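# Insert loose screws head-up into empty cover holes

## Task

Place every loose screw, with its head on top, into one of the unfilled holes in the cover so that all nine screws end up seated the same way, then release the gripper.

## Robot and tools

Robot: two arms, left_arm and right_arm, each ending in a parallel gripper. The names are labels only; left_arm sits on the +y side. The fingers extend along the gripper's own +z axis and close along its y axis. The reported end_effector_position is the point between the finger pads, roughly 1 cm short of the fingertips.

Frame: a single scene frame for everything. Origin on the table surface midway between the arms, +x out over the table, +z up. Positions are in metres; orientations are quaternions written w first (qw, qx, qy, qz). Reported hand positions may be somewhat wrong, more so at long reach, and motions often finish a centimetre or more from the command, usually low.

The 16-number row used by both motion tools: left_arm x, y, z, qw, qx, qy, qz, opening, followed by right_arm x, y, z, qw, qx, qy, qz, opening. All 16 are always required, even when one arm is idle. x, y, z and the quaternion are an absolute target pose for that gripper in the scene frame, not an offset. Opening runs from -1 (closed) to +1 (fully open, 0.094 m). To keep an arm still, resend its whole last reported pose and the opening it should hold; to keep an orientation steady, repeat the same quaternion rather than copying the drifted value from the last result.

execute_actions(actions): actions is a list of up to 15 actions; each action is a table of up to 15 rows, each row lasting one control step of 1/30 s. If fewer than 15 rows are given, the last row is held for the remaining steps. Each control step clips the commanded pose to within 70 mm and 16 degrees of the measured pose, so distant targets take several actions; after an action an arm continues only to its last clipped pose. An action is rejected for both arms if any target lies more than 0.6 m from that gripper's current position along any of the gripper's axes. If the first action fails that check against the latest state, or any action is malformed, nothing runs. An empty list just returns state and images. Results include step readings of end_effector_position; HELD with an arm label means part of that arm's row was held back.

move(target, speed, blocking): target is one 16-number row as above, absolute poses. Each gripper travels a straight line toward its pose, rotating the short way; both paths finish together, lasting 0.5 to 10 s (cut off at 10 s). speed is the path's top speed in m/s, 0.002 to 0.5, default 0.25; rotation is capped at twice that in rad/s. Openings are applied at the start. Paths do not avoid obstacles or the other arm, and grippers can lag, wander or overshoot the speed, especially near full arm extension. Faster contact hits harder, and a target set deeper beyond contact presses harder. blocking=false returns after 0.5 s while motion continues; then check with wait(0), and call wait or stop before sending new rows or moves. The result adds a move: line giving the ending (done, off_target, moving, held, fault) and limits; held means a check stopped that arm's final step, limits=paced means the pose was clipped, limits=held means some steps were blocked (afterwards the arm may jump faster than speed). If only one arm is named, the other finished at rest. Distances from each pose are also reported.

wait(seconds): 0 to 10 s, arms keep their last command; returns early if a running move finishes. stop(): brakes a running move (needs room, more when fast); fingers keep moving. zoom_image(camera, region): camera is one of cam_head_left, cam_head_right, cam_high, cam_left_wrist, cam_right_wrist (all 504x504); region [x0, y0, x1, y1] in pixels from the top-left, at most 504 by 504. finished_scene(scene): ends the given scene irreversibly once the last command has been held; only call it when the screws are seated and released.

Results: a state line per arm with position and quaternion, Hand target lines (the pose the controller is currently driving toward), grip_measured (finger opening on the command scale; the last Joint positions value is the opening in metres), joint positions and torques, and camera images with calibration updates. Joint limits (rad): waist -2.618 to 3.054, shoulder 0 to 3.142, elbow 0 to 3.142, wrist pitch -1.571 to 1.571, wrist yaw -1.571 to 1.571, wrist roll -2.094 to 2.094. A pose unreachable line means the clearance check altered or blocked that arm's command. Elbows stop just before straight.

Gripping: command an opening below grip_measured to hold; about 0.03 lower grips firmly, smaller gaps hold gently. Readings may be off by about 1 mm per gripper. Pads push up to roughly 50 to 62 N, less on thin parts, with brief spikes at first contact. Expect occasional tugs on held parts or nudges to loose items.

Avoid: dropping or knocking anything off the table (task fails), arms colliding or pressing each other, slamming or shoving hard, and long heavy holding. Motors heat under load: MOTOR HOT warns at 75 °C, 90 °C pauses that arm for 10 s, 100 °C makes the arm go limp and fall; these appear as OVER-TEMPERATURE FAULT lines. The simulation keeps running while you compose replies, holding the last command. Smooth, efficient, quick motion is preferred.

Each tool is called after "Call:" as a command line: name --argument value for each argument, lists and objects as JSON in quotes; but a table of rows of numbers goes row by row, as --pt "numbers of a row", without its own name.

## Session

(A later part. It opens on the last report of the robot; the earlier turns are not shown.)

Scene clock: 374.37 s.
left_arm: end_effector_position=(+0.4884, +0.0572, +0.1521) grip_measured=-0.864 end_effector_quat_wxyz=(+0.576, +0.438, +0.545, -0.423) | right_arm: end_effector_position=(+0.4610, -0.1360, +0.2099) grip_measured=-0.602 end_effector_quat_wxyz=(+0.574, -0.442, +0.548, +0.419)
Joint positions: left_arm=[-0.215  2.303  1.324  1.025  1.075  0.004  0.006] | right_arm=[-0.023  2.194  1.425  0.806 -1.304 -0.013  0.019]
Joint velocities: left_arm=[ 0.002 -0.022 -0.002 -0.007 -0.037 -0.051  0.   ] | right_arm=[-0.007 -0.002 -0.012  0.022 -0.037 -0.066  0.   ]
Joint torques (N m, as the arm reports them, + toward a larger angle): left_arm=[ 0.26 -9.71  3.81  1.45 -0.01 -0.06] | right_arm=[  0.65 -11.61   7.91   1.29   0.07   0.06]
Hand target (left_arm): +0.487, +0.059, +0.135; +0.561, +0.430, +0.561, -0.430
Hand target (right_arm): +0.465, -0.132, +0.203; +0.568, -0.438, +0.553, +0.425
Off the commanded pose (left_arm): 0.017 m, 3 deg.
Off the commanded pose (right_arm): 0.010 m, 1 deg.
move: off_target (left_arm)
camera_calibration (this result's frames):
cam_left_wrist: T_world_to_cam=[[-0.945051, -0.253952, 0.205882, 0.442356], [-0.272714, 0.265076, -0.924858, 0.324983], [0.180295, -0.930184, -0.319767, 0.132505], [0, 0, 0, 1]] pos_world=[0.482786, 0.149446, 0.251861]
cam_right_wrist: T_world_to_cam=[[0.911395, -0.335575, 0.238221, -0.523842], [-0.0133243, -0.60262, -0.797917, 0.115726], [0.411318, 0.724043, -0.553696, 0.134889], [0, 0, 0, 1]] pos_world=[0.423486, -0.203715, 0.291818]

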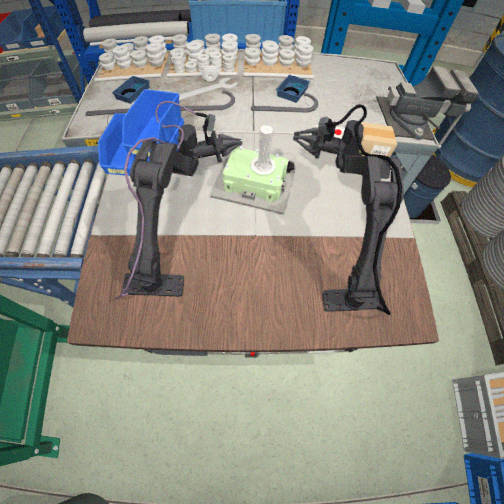

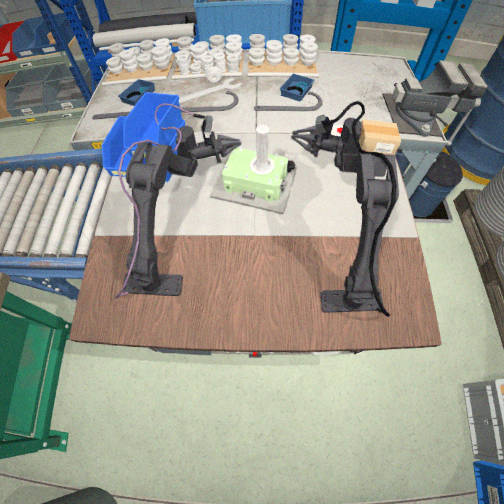

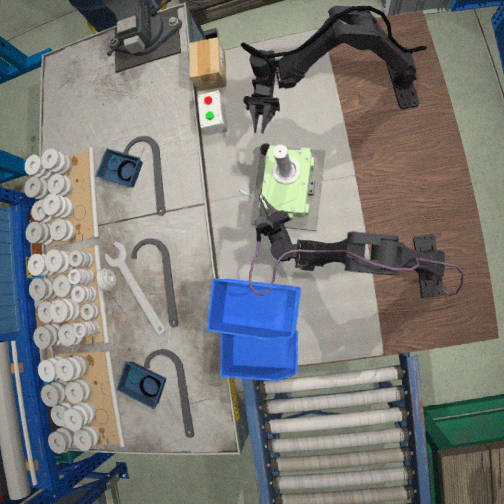

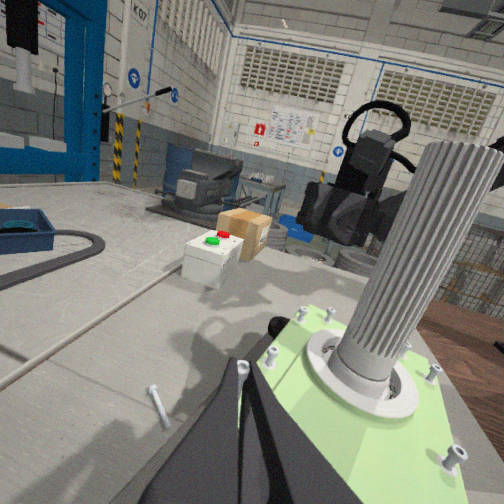

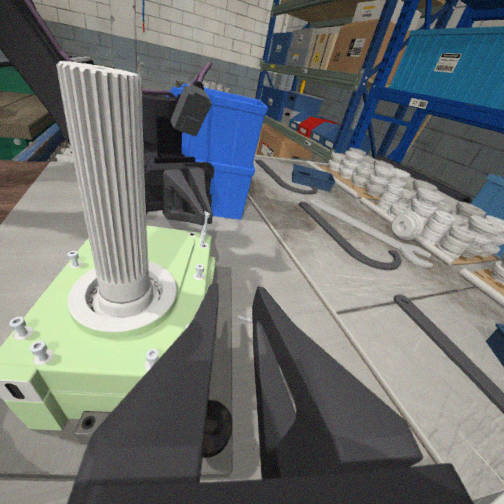

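Slide +x with light pressure.

Call:
move --target '[0.495,0.058,0.148,0.561,0.43,0.561,-0.43,-1,0.465,-0.1315,0.2025,0.568,-0.438,0.553,0.425,-0.6]' --speed 0.004

Call:
zoom_image --camera "cam_right_wrist" --region '[130,160,290,280]'

Scene clock: 380.90 s.
left_arm: end_effector_position=(+0.4902, +0.0568, +0.1519) grip_measured=-0.864 end_effector_quat_wxyz=(+0.572, +0.436, +0.550, -0.425) | right_arm: end_effector_position=(+0.4610, -0.1360, +0.2100) grip_measured=-0.602 end_effector_quat_wxyz=(+0.574, -0.442, +0.548, +0.419)
Joint positions: left_arm=[-0.215  2.303  1.334  1.     1.075  0.004  0.006] | right_arm=[-0.023  2.194  1.425  0.807 -1.304 -0.013  0.019]
Joint velocities: left_arm=[-0.002  0.002 -0.027 -0.022  0.095 -0.007 -0.   ] | right_arm=[ 0.002 -0.002  0.007  0.037  0.022 -0.095  0.   ]
Joint torques (N m, as the arm reports them, + toward a larger angle): left_arm=[  0.43 -10.4    6.67   1.13   0.01  -0.07] | right_arm=[  0.62 -11.6    7.93   1.28   0.07   0.06]
Hand target (left_arm): +0.495, +0.058, +0.148; +0.562, +0.430, +0.561, -0.430
Hand target (right_arm): +0.465, -0.132, +0.203; +0.568, -0.438, +0.553, +0.425
Off the commanded pose (left_arm): 0.006 m, 2 deg.
Off the commanded pose (right_arm): 0.010 m, 1 deg.
move: done
camera_calibration (this result's frames):
cam_left_wrist: T_world_to_cam=[[-0.942061, -0.254618, 0.218381, 0.44065], [-0.285719, 0.268, -0.920077, 0.330822], [0.175742, -0.929164, -0.325221, 0.134714], [0, 0, 0, 1]] pos_world=[0.485967, 0.148709, 0.251963]
cam_right_wrist: T_world_to_cam=[[0.911213, -0.335576, 0.238915, -0.523922], [-0.0127155, -0.602617, -0.797929, 0.11552], [0.41174, 0.724045, -0.553379, 0.134679], [0, 0, 0, 1]] pos_world=[0.42342, -0.203715, 0.291878]

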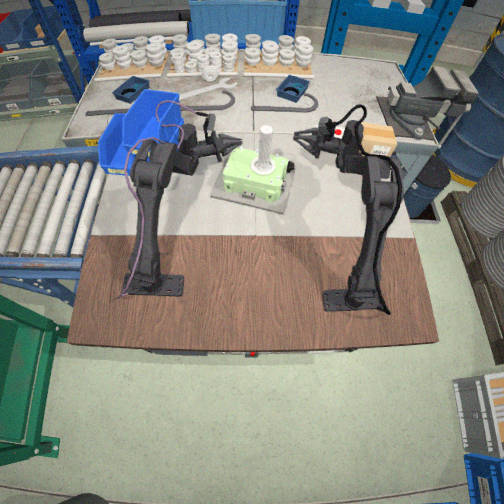

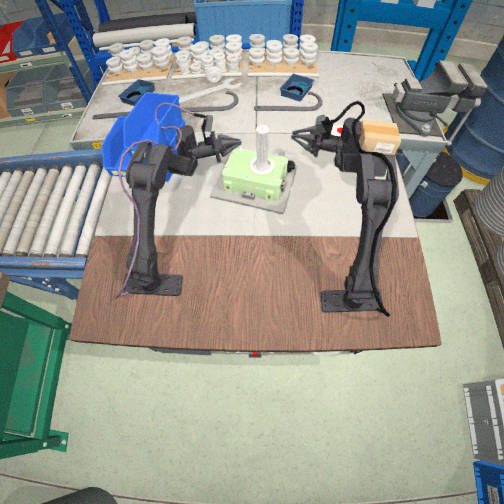

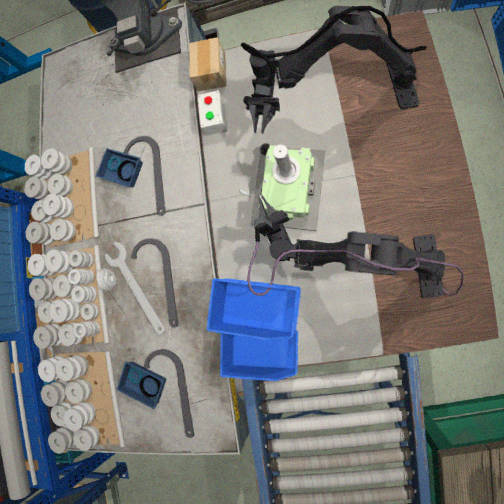

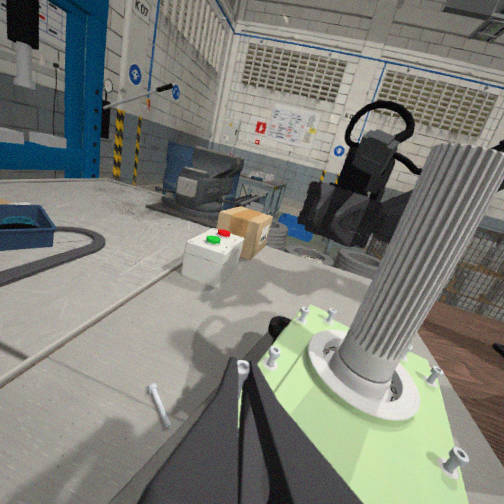

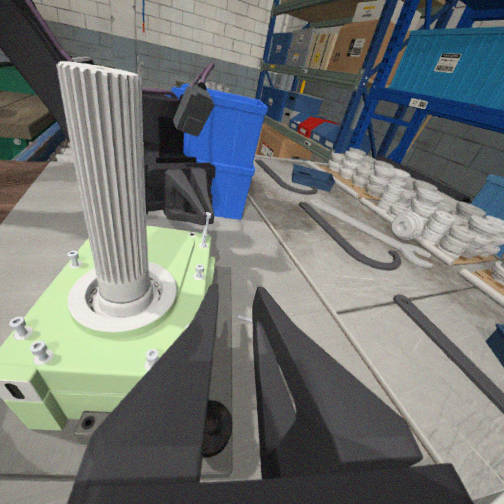

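Region (130, 160, 290, 280) of cam_right_wrist's 504x504 image, scaled by 3.150, with more detail than that image has; it fills the top 378 rows of this view, and the rest is white.

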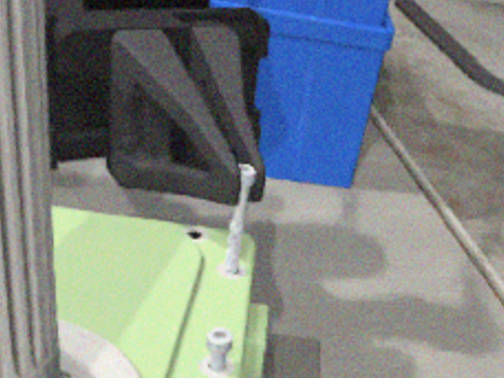

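Call:
move --target '[0.493,0.066,0.143,0.561,0.43,0.561,-0.43,-1,0.465,-0.1315,0.2025,0.568,-0.438,0.553,0.425,-0.6]' --speed 0.004

Call:
zoom_image --camera "cam_right_wrist" --region '[130,160,290,280]'

Scene clock: 386.73 s.
left_arm: end_effector_position=(+0.4899, +0.0582, +0.1513) grip_measured=-0.864 end_effector_quat_wxyz=(+0.570, +0.436, +0.550, -0.426) | right_arm: end_effector_position=(+0.4610, -0.1360, +0.2100) grip_measured=-0.602 end_effector_quat_wxyz=(+0.574, -0.442, +0.547, +0.419)
Joint positions: left_arm=[-0.212  2.303  1.334  0.996  1.082  0.004  0.006] | right_arm=[-0.023  2.194  1.425  0.807 -1.304 -0.013  0.019]
Joint velocities: left_arm=[-0.017 -0.002 -0.012 -0.037  0.066  0.007  0.   ] | right_arm=[-0.007 -0.007 -0.002 -0.051  0.022 -0.022  0.   ]
Joint torques (N m, as the arm reports them, + toward a larger angle): left_arm=[  1.48 -10.29   5.04   1.42   0.13  -0.06] | right_arm=[  0.64 -11.61   7.9    1.27   0.06   0.06]
Hand target (left_arm): +0.493, +0.066, +0.143; +0.561, +0.430, +0.561, -0.430
Hand target (right_arm): +0.465, -0.132, +0.202; +0.568, -0.438, +0.553, +0.425
Off the commanded pose (left_arm): 0.012 m, 2 deg.
Off the commanded pose (right_arm): 0.010 m, 1 deg.
move: off_target (left_arm)
camera_calibration (this result's frames):
cam_left_wrist: T_world_to_cam=[[-0.942123, -0.251622, 0.221563, 0.440301], [-0.288167, 0.269971, -0.918736, 0.330705], [0.171359, -0.929409, -0.326855, 0.138223], [0, 0, 0, 1]] pos_world=[0.48643, 0.149974, 0.251455]
cam_right_wrist: T_world_to_cam=[[0.911121, -0.335577, 0.239262, -0.523962], [-0.0124111, -0.602615, -0.797935, 0.115417], [0.411951, 0.724046, -0.553221, 0.134574], [0, 0, 0, 1]] pos_world=[0.423387, -0.203715, 0.291908]

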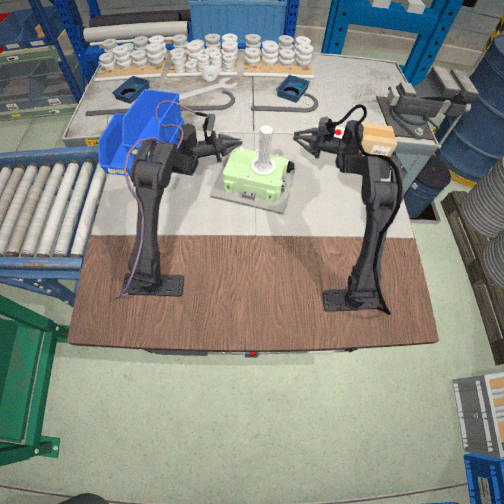

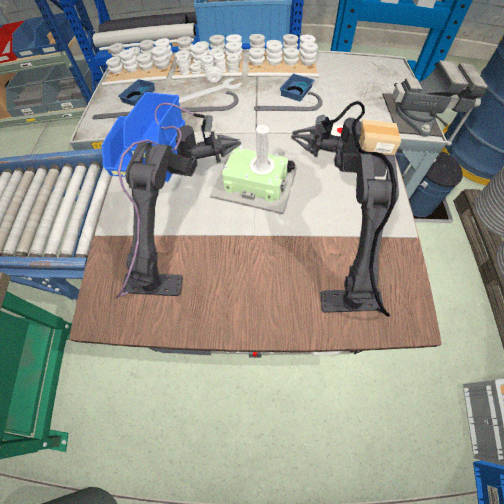

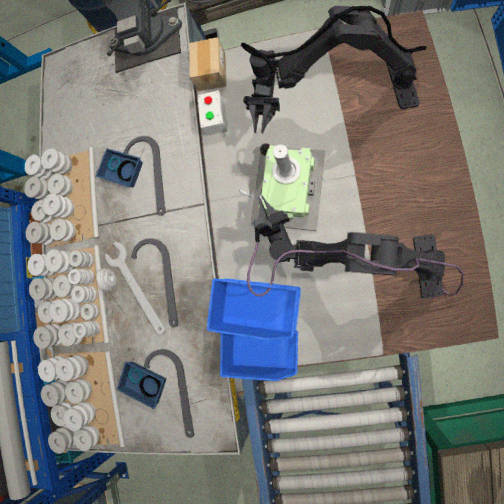

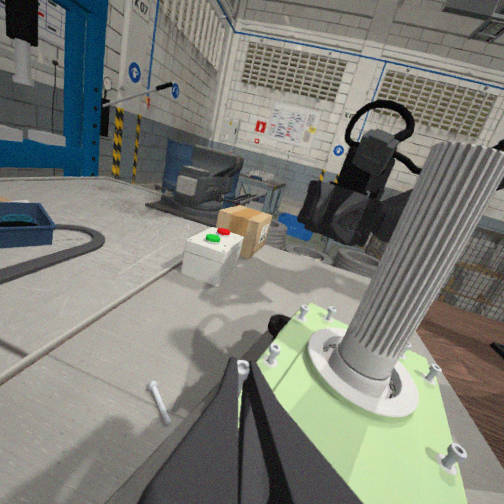

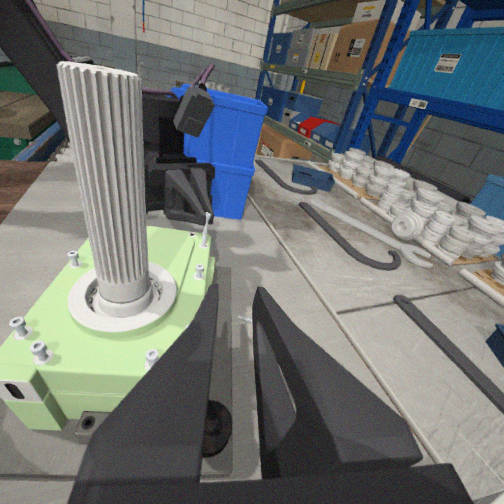

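Region (130, 160, 290, 280) of cam_right_wrist's 504x504 image, scaled by 3.150, with more detail than that image has; it fills the top 378 rows of this view, and the rest is white.

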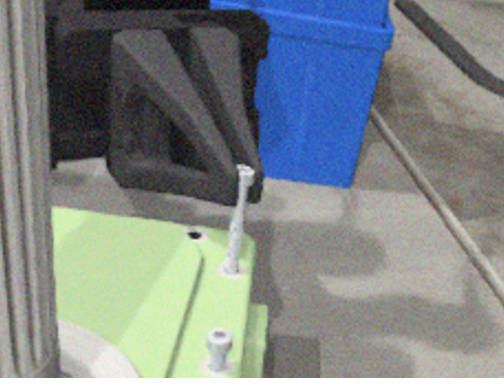

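Starting to catch; push down.

Call:
move --target '[0.49,0.064,0.128,0.561,0.43,0.561,-0.43,-1,0.465,-0.1315,0.2025,0.568,-0.438,0.553,0.425,-0.6]' --speed 0.008

Call:
zoom_image --camera "cam_right_wrist" --region '[130,160,290,280]'

Scene clock: 390.07 s.
left_arm: end_effector_position=(+0.4898, +0.0579, +0.1446) grip_measured=-0.864 end_effector_quat_wxyz=(+0.574, +0.440, +0.544, -0.425) | right_arm: end_effector_position=(+0.4610, -0.1360, +0.2100) grip_measured=-0.602 end_effector_quat_wxyz=(+0.574, -0.442, +0.547, +0.419)
Joint positions: left_arm=[-0.212  2.328  1.334  1.038  1.086  0.004  0.006] | right_arm=[-0.023  2.194  1.425  0.808 -1.304 -0.013  0.019]
Joint velocities: left_arm=[ 0.002 -0.012 -0.017 -0.007 -0.022 -0.022 -0.001] | right_arm=[-0.012 -0.012 -0.007 -0.022  0.037  0.007  0.001]
Joint torques (N m, as the arm reports them, + toward a larger angle): left_arm=[ 1.01 -9.86  3.63  1.49  0.01 -0.05] | right_arm=[  0.64 -11.62   7.92   1.28   0.07   0.05]
Hand target (left_arm): +0.490, +0.064, +0.128; +0.561, +0.430, +0.561, -0.430
Hand target (right_arm): +0.465, -0.132, +0.202; +0.568, -0.438, +0.553, +0.425
Off the commanded pose (left_arm): 0.018 m, 3 deg.
Off the commanded pose (right_arm): 0.010 m, 1 deg.
move: off_target (left_arm)
camera_calibration (this result's frames):
cam_left_wrist: T_world_to_cam=[[-0.946411, -0.247606, 0.207359, 0.445549], [-0.272501, 0.267597, -0.924194, 0.317859], [0.173347, -0.931173, -0.32073, 0.134041], [0, 0, 0, 1]] pos_world=[0.485053, 0.150078, 0.244366]
cam_right_wrist: T_world_to_cam=[[0.91103, -0.335577, 0.239609, -0.524002], [-0.0121067, -0.602614, -0.797941, 0.115313], [0.412162, 0.724047, -0.553062, 0.134469], [0, 0, 0, 1]] pos_world=[0.423355, -0.203715, 0.291939]

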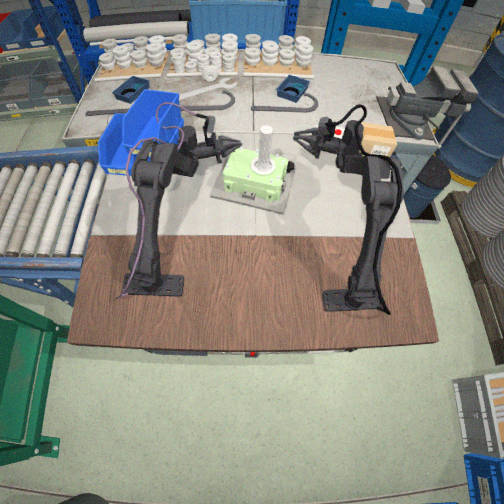

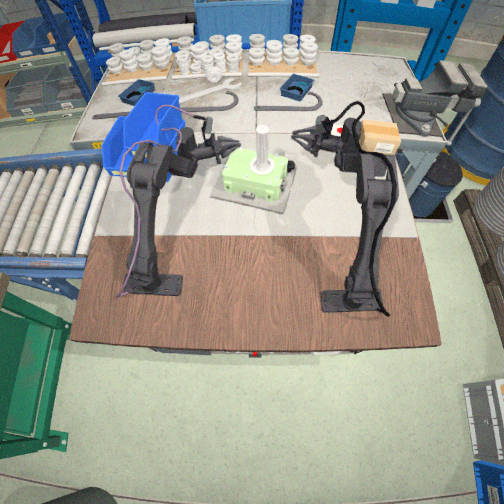

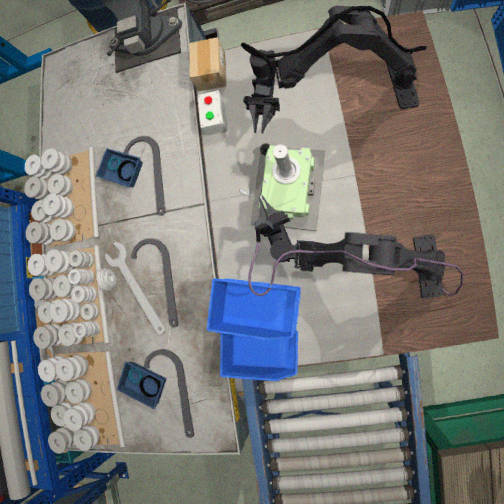

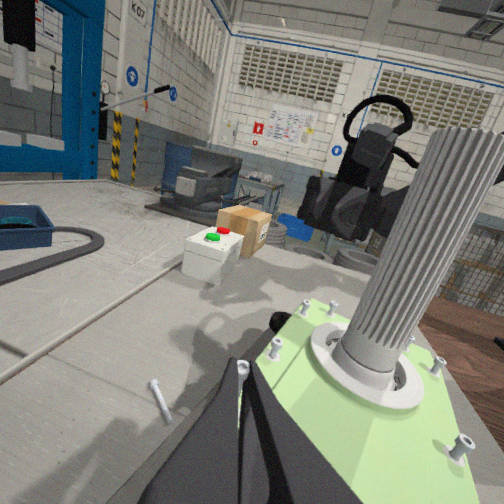

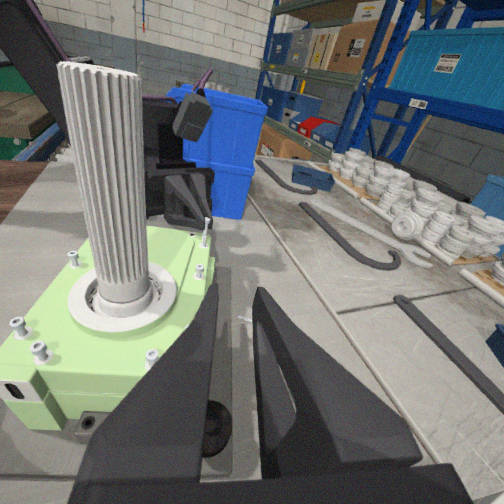

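Region (130, 160, 290, 280) of cam_right_wrist's 504x504 image, scaled by 3.150, with more detail than that image has; it fills the top 378 rows of this view, and the rest is white.

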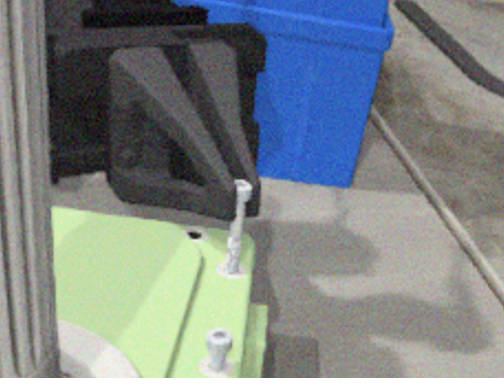

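In. Release gently.

Call:
move --target '[0.49,0.059,0.146,0.561,0.43,0.561,-0.43,-0.75,0.465,-0.1315,0.2025,0.568,-0.438,0.553,0.425,-0.6]' --speed 0.01

Call:
zoom_image --camera "cam_right_wrist" --region '[130,160,290,280]'

Scene clock: 392.80 s.
left_arm: end_effector_position=(+0.4900, +0.0579, +0.1378) grip_measured=-0.752 end_effector_quat_wxyz=(+0.560, +0.433, +0.559, -0.431) | right_arm: end_effector_position=(+0.4610, -0.1360, +0.2100) grip_measured=-0.602 end_effector_quat_wxyz=(+0.574, -0.442, +0.547, +0.419)
Joint positions: left_arm=[-0.212  2.328  1.334  0.994  1.086  0.004  0.012] | right_arm=[-0.023  2.194  1.425  0.808 -1.304 -0.013  0.019]
Joint velocities: left_arm=[-0.002 -0.002  0.017 -0.007  0.051  0.066  0.001] | right_arm=[-0.002 -0.002 -0.002 -0.066  0.037 -0.007  0.   ]
Joint torques (N m, as the arm reports them, + toward a larger angle): left_arm=[  0.1  -13.     4.51   1.4   -0.08  -0.06] | right_arm=[  0.6  -11.58   7.91   1.27   0.07   0.05]
Hand target (left_arm): +0.490, +0.059, +0.146; +0.561, +0.430, +0.561, -0.430
Hand target (right_arm): +0.465, -0.132, +0.202; +0.568, -0.438, +0.553, +0.425
Off the commanded pose (left_arm): 0.008 m, 0 deg.
Off the commanded pose (right_arm): 0.010 m, 1 deg.
move: done
camera_calibration (this result's frames):
cam_left_wrist: T_world_to_cam=[[-0.936655, -0.24989, 0.245421, 0.437185], [-0.311997, 0.276846, -0.908853, 0.328332], [0.15917, -0.927853, -0.337274, 0.140845], [0, 0, 0, 1]] pos_world=[0.489512, 0.149034, 0.238615]
cam_right_wrist: T_world_to_cam=[[0.91103, -0.335577, 0.239609, -0.524002], [-0.0121067, -0.602614, -0.797941, 0.115313], [0.412162, 0.724047, -0.553062, 0.134469], [0, 0, 0, 1]] pos_world=[0.423355, -0.203715, 0.291939]

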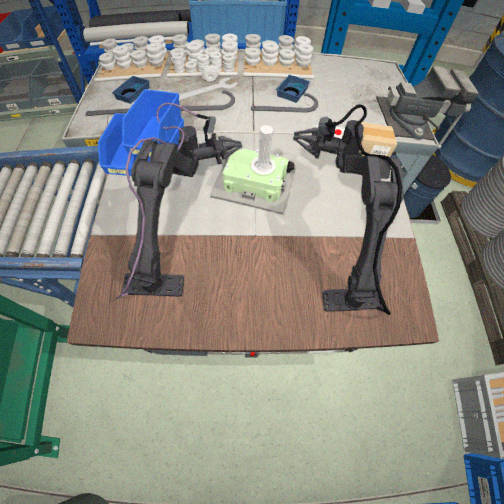

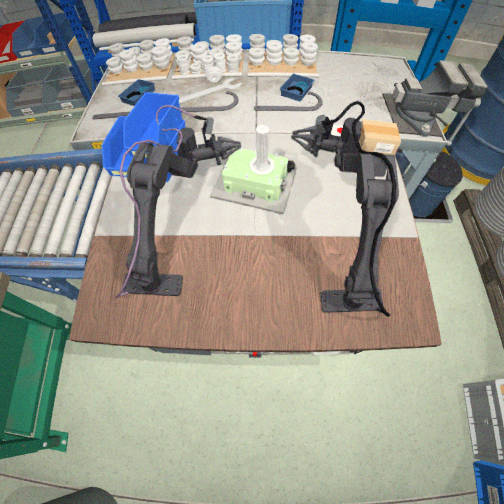

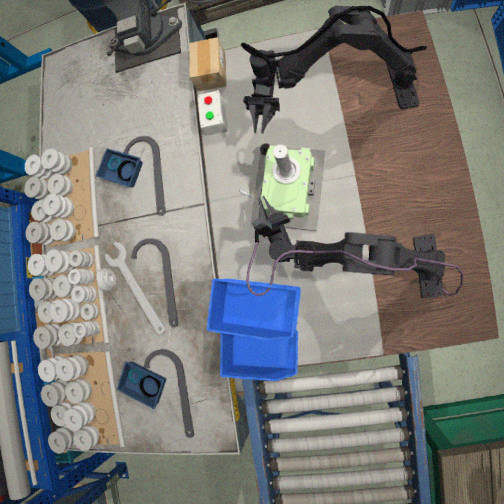

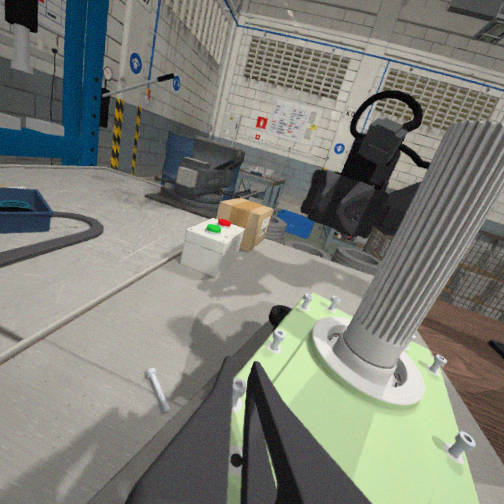

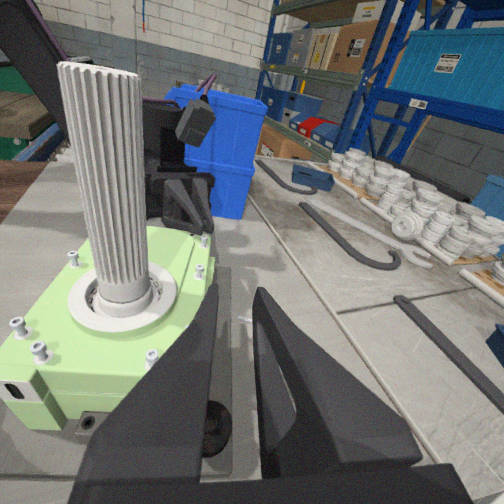

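Region (130, 160, 290, 280) of cam_right_wrist's 504x504 image, scaled by 3.150, with more detail than that image has; it fills the top 378 rows of this view, and the rest is white.

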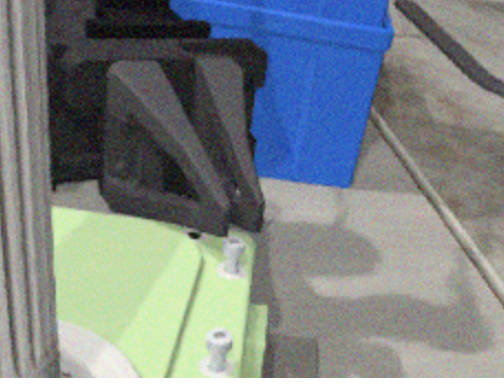

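Call:
move --target '[0.49,0.075,0.2,0.561,0.43,0.561,-0.43,-0.5,0.3,-0.25,0.2,0.568,-0.438,0.553,0.425,-0.6]' --speed 0.1

Call:
move --target '[0.58,-0.02,0.12,0.165,0.312,0.934,-0.055,-0.5,0.3,-0.25,0.2,0.568,-0.438,0.553,0.425,-0.6]' --speed 0.1

Call:
move --target '[0.588,-0.027,0.04,0.165,0.312,0.934,-0.055,-0.5,0.3,-0.25,0.2,0.568,-0.438,0.553,0.425,-0.6]' --speed 0.05

Scene clock: 395.40 s.
left_arm: end_effector_position=(+0.4881, +0.0702, +0.1834) grip_measured=-0.502 end_effector_quat_wxyz=(+0.555, +0.427, +0.568, -0.432) | right_arm: end_effector_position=(+0.3043, -0.2473, +0.1964) grip_measured=-0.602 end_effector_quat_wxyz=(+0.581, -0.413, +0.574, +0.403)
Joint positions: left_arm=[-0.188  2.193  1.334  0.835  1.1    0.004  0.023] | right_arm=[-0.373  1.753  0.693  1.095 -1.576  0.018  0.019]
Joint velocities: left_arm=[-0.002 -0.007 -0.007 -0.037  0.051  0.007 -0.   ] | right_arm=[-0.012 -0.017 -0.022  0.022  0.037 -0.066  0.   ]
Joint torques (N m, as the arm reports them, + toward a larger angle): left_arm=[  0.99 -12.52   6.69   1.41   0.17  -0.05] | right_arm=[ -0.39 -10.02   4.05   1.18  -0.03   0.01]
Hand target (left_arm): +0.490, +0.075, +0.199; +0.561, +0.430, +0.561, -0.430
Hand target (right_arm): +0.299, -0.248, +0.200; +0.583, -0.416, +0.572, +0.400
Off the commanded pose (left_arm): 0.017 m, 1 deg.
Off the commanded pose (right_arm): 0.006 m, 5 deg.
joint sent to its limit (right arm) — the command would take joint 5 (wrist yaw) past its lower limit, so that joint was sent only as far as its limit.
move: off_target (left_arm, right_arm)
camera_calibration (this result's frames):
cam_left_wrist: T_world_to_cam=[[-0.928411, -0.260027, 0.265402, 0.420346], [-0.335227, 0.278162, -0.900138, 0.375445], [0.160236, -0.924669, -0.345416, 0.168749], [0, 0, 0, 1]] pos_world=[0.489074, 0.160903, 0.284681]
cam_right_wrist: T_world_to_cam=[[0.889682, -0.405627, 0.209601, -0.420283], [-0.0855896, -0.599094, -0.796091, 0.0583105], [0.448487, 0.690328, -0.56772, 0.255526], [0, 0, 0, 1]] pos_world=[0.264309, -0.311942, 0.279579]

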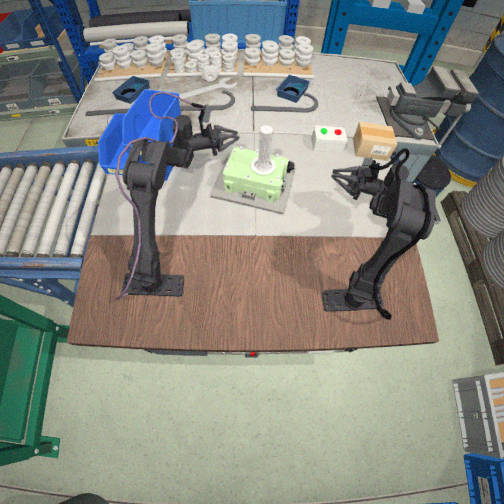

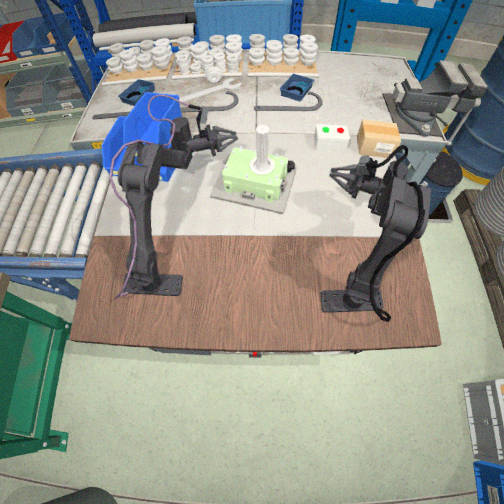

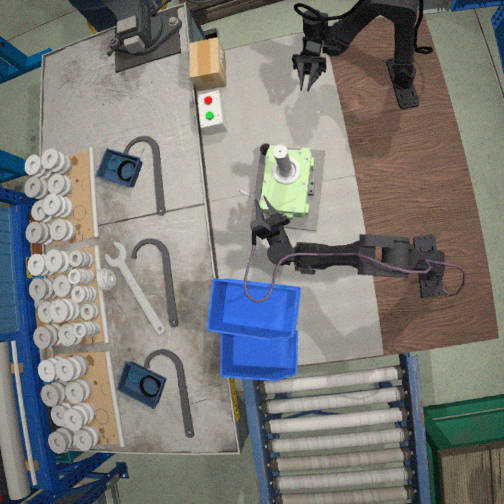

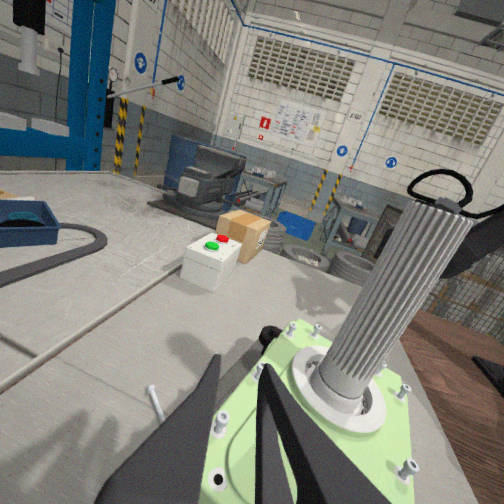

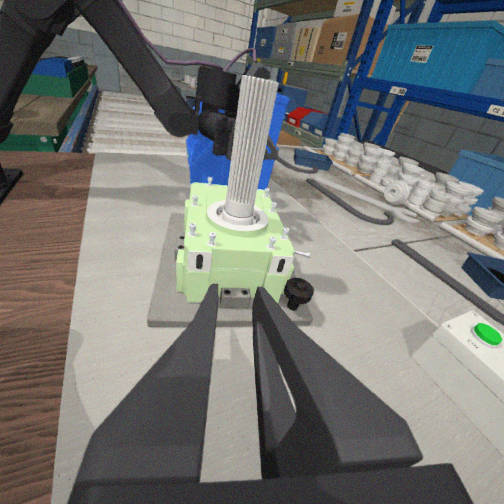

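Scene clock: 402.47 s.
left_arm: end_effector_position=(+0.5765, -0.0124, +0.1095) grip_measured=-0.502 end_effector_quat_wxyz=(+0.345, +0.297, +0.885, -0.098) | right_arm: end_effector_position=(+0.3043, -0.2473, +0.1972) grip_measured=-0.602 end_effector_quat_wxyz=(+0.583, -0.416, +0.572, +0.401)
Joint positions: left_arm=[-0.512  2.759  2.829 -0.908  0.047  0.099  0.023] | right_arm=[-0.373  1.753  0.693  1.107 -1.576  0.021  0.019]
Joint velocities: left_arm=[ 0.007 -0.012 -0.002  0.007 -0.007 -0.022 -0.   ] | right_arm=[-0.002 -0.007 -0.012 -0.022  0.007  0.022 -0.001]
Joint torques (N m, as the arm reports them, + toward a larger angle): left_arm=[ -0.87 -13.69   8.11   1.69  -0.14  -0.1 ] | right_arm=[-0.65 -9.51  4.33  1.17 -0.03  0.07]
Hand target (left_arm): +0.579, -0.019, +0.121; +0.364, +0.292, +0.879, -0.099
Hand target (right_arm): +0.300, -0.249, +0.200; +0.584, -0.415, +0.573, +0.399
Off the commanded pose (left_arm): 0.013 m, 22 deg; orientation clipped at the last step of the last action.
Off the commanded pose (right_arm): 0.006 m, 5 deg.
elbow stopped short (left arm): the move would have taken joint 3 (elbow) straighter than the controller allows; a more bent joint 3 avoids this.
joint sent to its limit (right arm) — the command would take joint 5 (wrist yaw) past its lower limit, so that joint was sent only as far as its limit.
move: off_target (left_arm, right_arm); limits=paced
camera_calibration (this result's frames):
cam_left_wrist: T_world_to_cam=[[-0.425596, -0.895193, 0.132277, 0.21736], [-0.862748, 0.357305, -0.357769, 0.607216], [0.273009, -0.266387, -0.924394, 0.0592491], [0, 0, 0, 1]] pos_world=[0.600206, -0.00659924, 0.243261]
cam_right_wrist: T_world_to_cam=[[0.887917, -0.40499, 0.218144, -0.421414], [-0.079026, -0.601468, -0.794979, 0.0561637], [0.453165, 0.688636, -0.566058, 0.253828], [0, 0, 0, 1]] pos_world=[0.263593, -0.311683, 0.280259]

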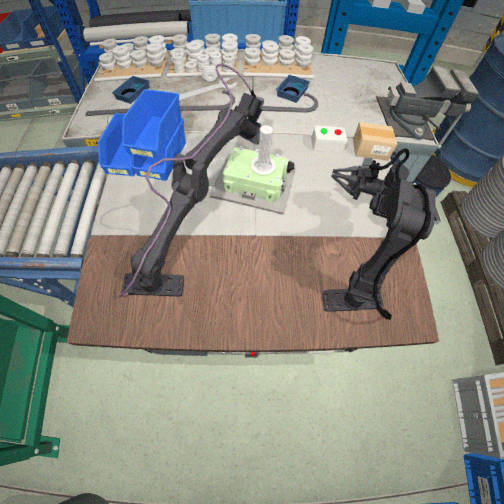

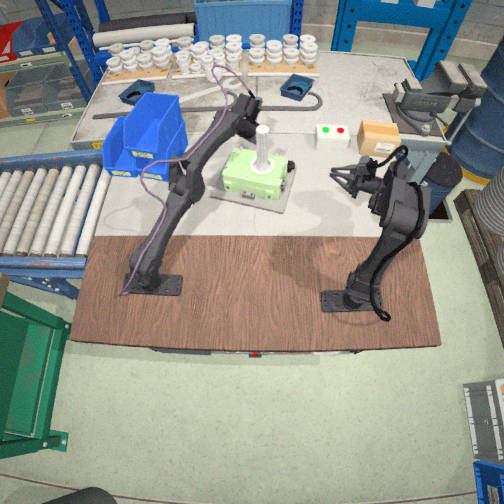

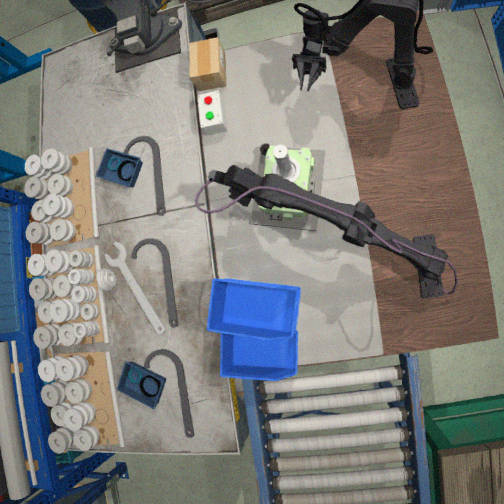

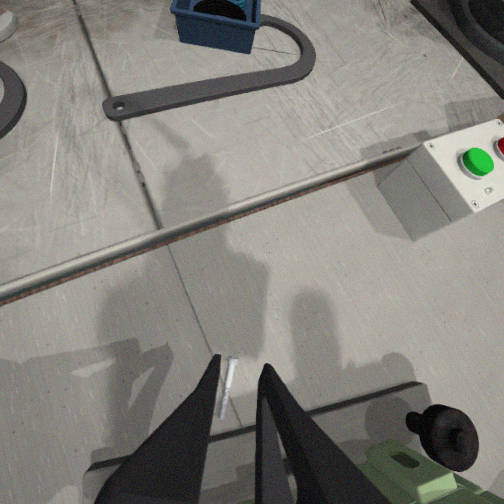

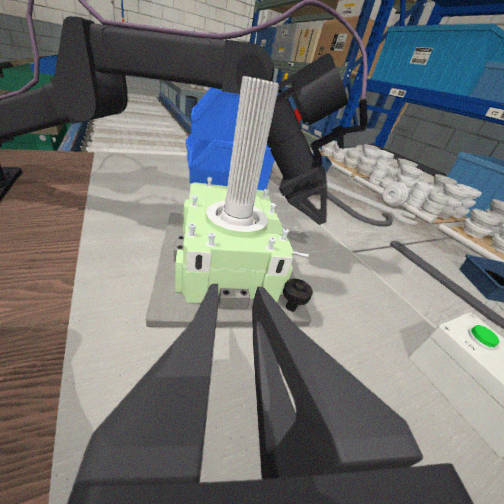

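Scene clock: 406.57 s.
left_arm: end_effector_position=(+0.5861, -0.0166, +0.0339) grip_measured=-0.502 end_effector_quat_wxyz=(+0.324, +0.295, +0.894, -0.091) | right_arm: end_effector_position=(+0.3043, -0.2473, +0.1974) grip_measured=-0.602 end_effector_quat_wxyz=(+0.583, -0.416, +0.572, +0.400)
Joint positions: left_arm=[-0.512  2.896  2.829 -0.819  0.041  0.093  0.023] | right_arm=[-0.373  1.753  0.693  1.111 -1.576  0.024  0.019]
Joint velocities: left_arm=[-0.002 -0.022 -0.002 -0.037  0.007 -0.022  0.   ] | right_arm=[ 0.002 -0.007  0.007  0.022  0.037  0.037 -0.   ]
Joint torques (N m, as the arm reports them, + toward a larger angle): left_arm=[ -1.31 -13.67   8.23   1.6   -0.16  -0.11] | right_arm=[-0.68 -9.48  4.27  1.19 -0.02  0.05]
Hand target (left_arm): +0.587, -0.027, +0.040; +0.338, +0.294, +0.889, -0.093
Hand target (right_arm): +0.300, -0.249, +0.200; +0.584, -0.415, +0.573, +0.399
Off the commanded pose (left_arm): 0.012 m, 19 deg; orientation clipped at the last step of the last action.
Off the commanded pose (right_arm): 0.006 m, 5 deg.
elbow stopped short (left arm): the move would have taken joint 3 (elbow) straighter than the controller allows; a more bent joint 3 avoids this.
joint sent to its limit (right arm) — the command would take joint 5 (wrist yaw) past its lower limit, so that joint was sent only as far as its limit.
move: off_target (left_arm, right_arm); limits=paced
camera_calibration (this result's frames):
cam_left_wrist: T_world_to_cam=[[-0.412098, -0.902307, 0.126561, 0.219858], [-0.879779, 0.357928, -0.312851, 0.598371], [0.236988, -0.240271, -0.941332, 0.00767634], [0, 0, 0, 1]] pos_world=[0.615219, -0.0139498, 0.166601]
cam_right_wrist: T_world_to_cam=[[0.887761, -0.404931, 0.218887, -0.42154], [-0.0784596, -0.601684, -0.794872, 0.0561074], [0.453569, 0.688482, -0.565922, 0.253777], [0, 0, 0, 1]] pos_world=[0.263523, -0.311656, 0.280486]

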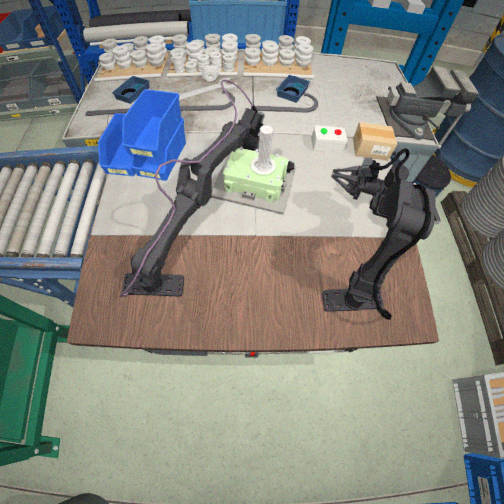

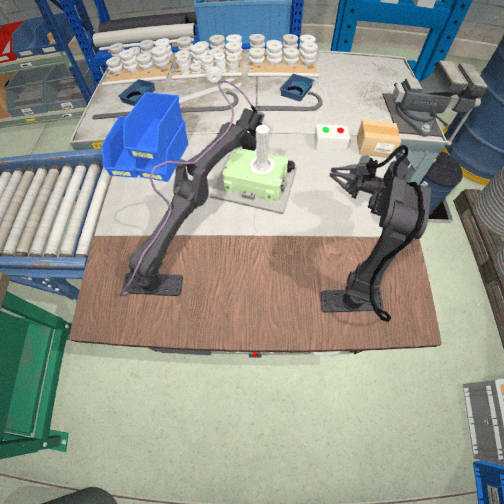

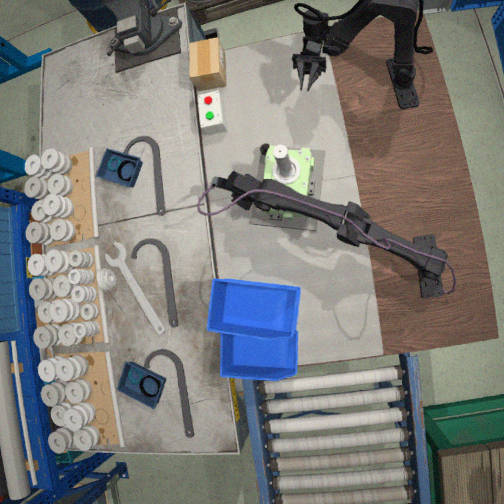

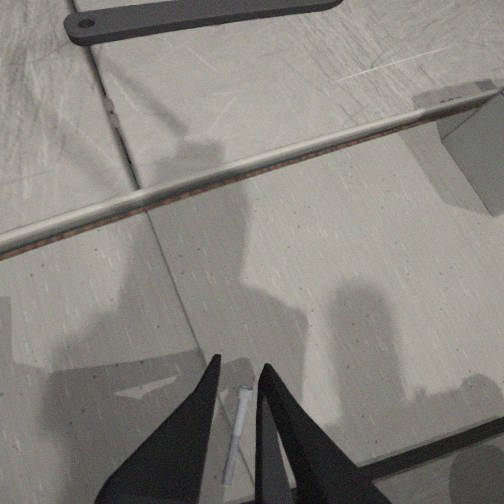

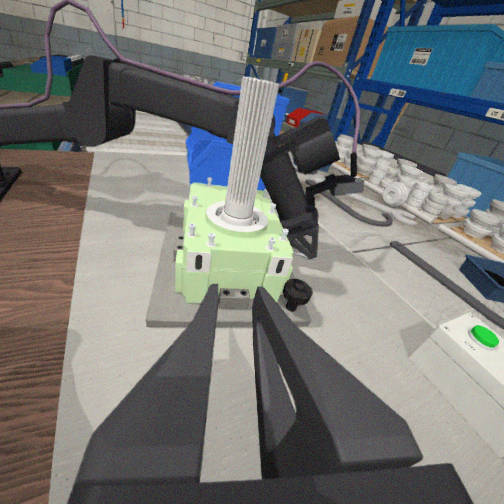

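Call:
move --target '[0.572,-0.013,0.006,0.3,0.3,0.9,-0.09,-0.5,0.3,-0.25,0.2,0.583,-0.416,0.572,0.4,-0.6]' --speed 0.02

Scene clock: 408.50 s.
left_arm: end_effector_position=(+0.5866, -0.0169, +0.0355) grip_measured=-0.502 end_effector_quat_wxyz=(+0.339, +0.294, +0.889, -0.094) | right_arm: end_effector_position=(+0.3043, -0.2473, +0.1975) grip_measured=-0.602 end_effector_quat_wxyz=(+0.583, -0.416, +0.572, +0.400)
Joint positions: left_arm=[-0.512  2.781  2.584 -0.657  0.04   0.093  0.023] | right_arm=[-0.373  1.753  0.693  1.112 -1.576  0.024  0.019]
Joint velocities: left_arm=[ 0.017 -0.017  0.012 -0.007 -0.022 -0.007 -0.   ] | right_arm=[ 0.007 -0.017 -0.002 -0.022 -0.022  0.007  0.   ]
Joint torques (N m, as the arm reports them, + toward a larger angle): left_arm=[ -0.32 -13.3    3.16   1.2    0.09  -0.01] | right_arm=[-0.75 -9.53  4.23  1.16 -0.02  0.06]
Hand target (left_arm): +0.572, -0.013, +0.006; +0.300, +0.300, +0.901, -0.090
Hand target (right_arm): +0.300, -0.250, +0.200; +0.584, -0.414, +0.573, +0.398
Off the commanded pose (left_arm): 0.033 m, 5 deg.
Off the commanded pose (right_arm): 0.006 m, 0 deg.
joint sent to its limit (right arm) — the command would take joint 5 (wrist yaw) past its lower limit, so that joint was sent only as far as its limit.
move: off_target (left_arm)
camera_calibration (this result's frames):
cam_left_wrist: T_world_to_cam=[[-0.415477, -0.900342, 0.129468, 0.22157], [-0.87064, 0.352419, -0.343201, 0.595112], [0.263372, -0.255312, -0.930296, -0.00714236], [0, 0, 0, 1]] pos_world=[0.612066, -0.0120634, 0.168912]
cam_right_wrist: T_world_to_cam=[[0.887604, -0.404874, 0.219629, -0.421642], [-0.0778902, -0.601892, -0.79477, 0.0559473], [0.453974, 0.688334, -0.565777, 0.253649], [0, 0, 0, 1]] pos_world=[0.263459, -0.311633, 0.280579]

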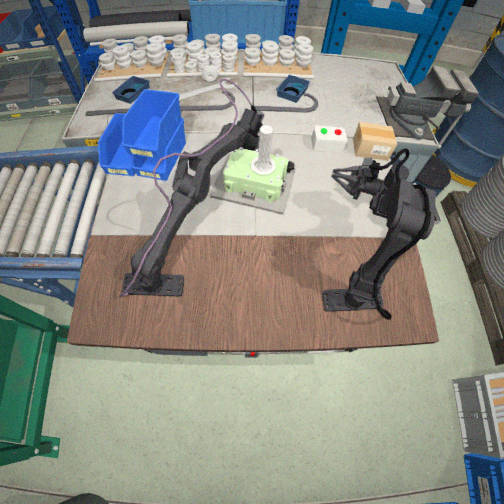

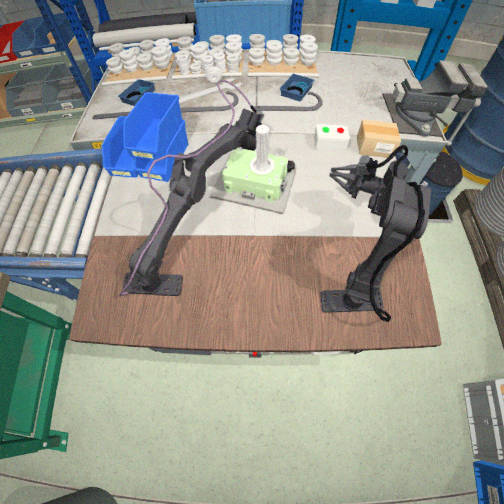

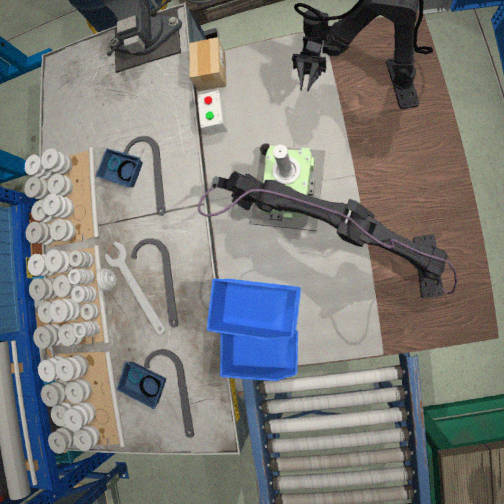

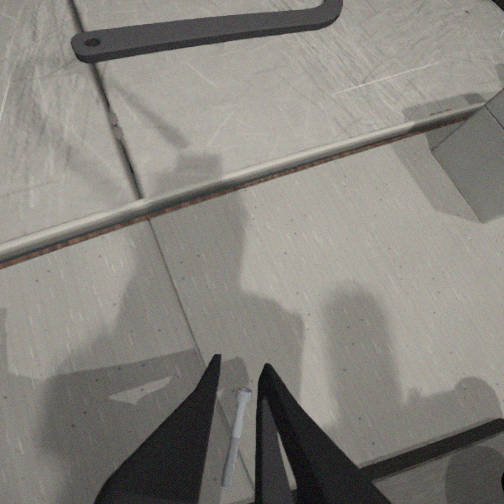

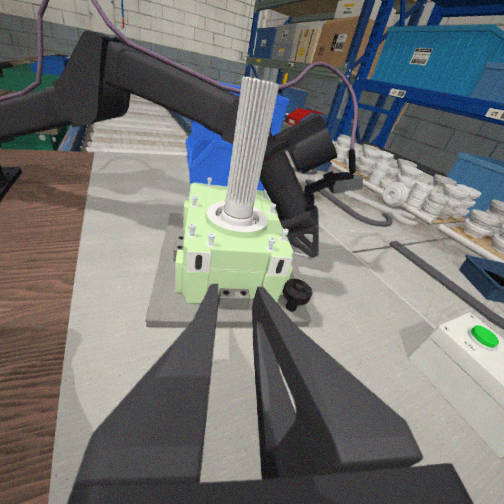

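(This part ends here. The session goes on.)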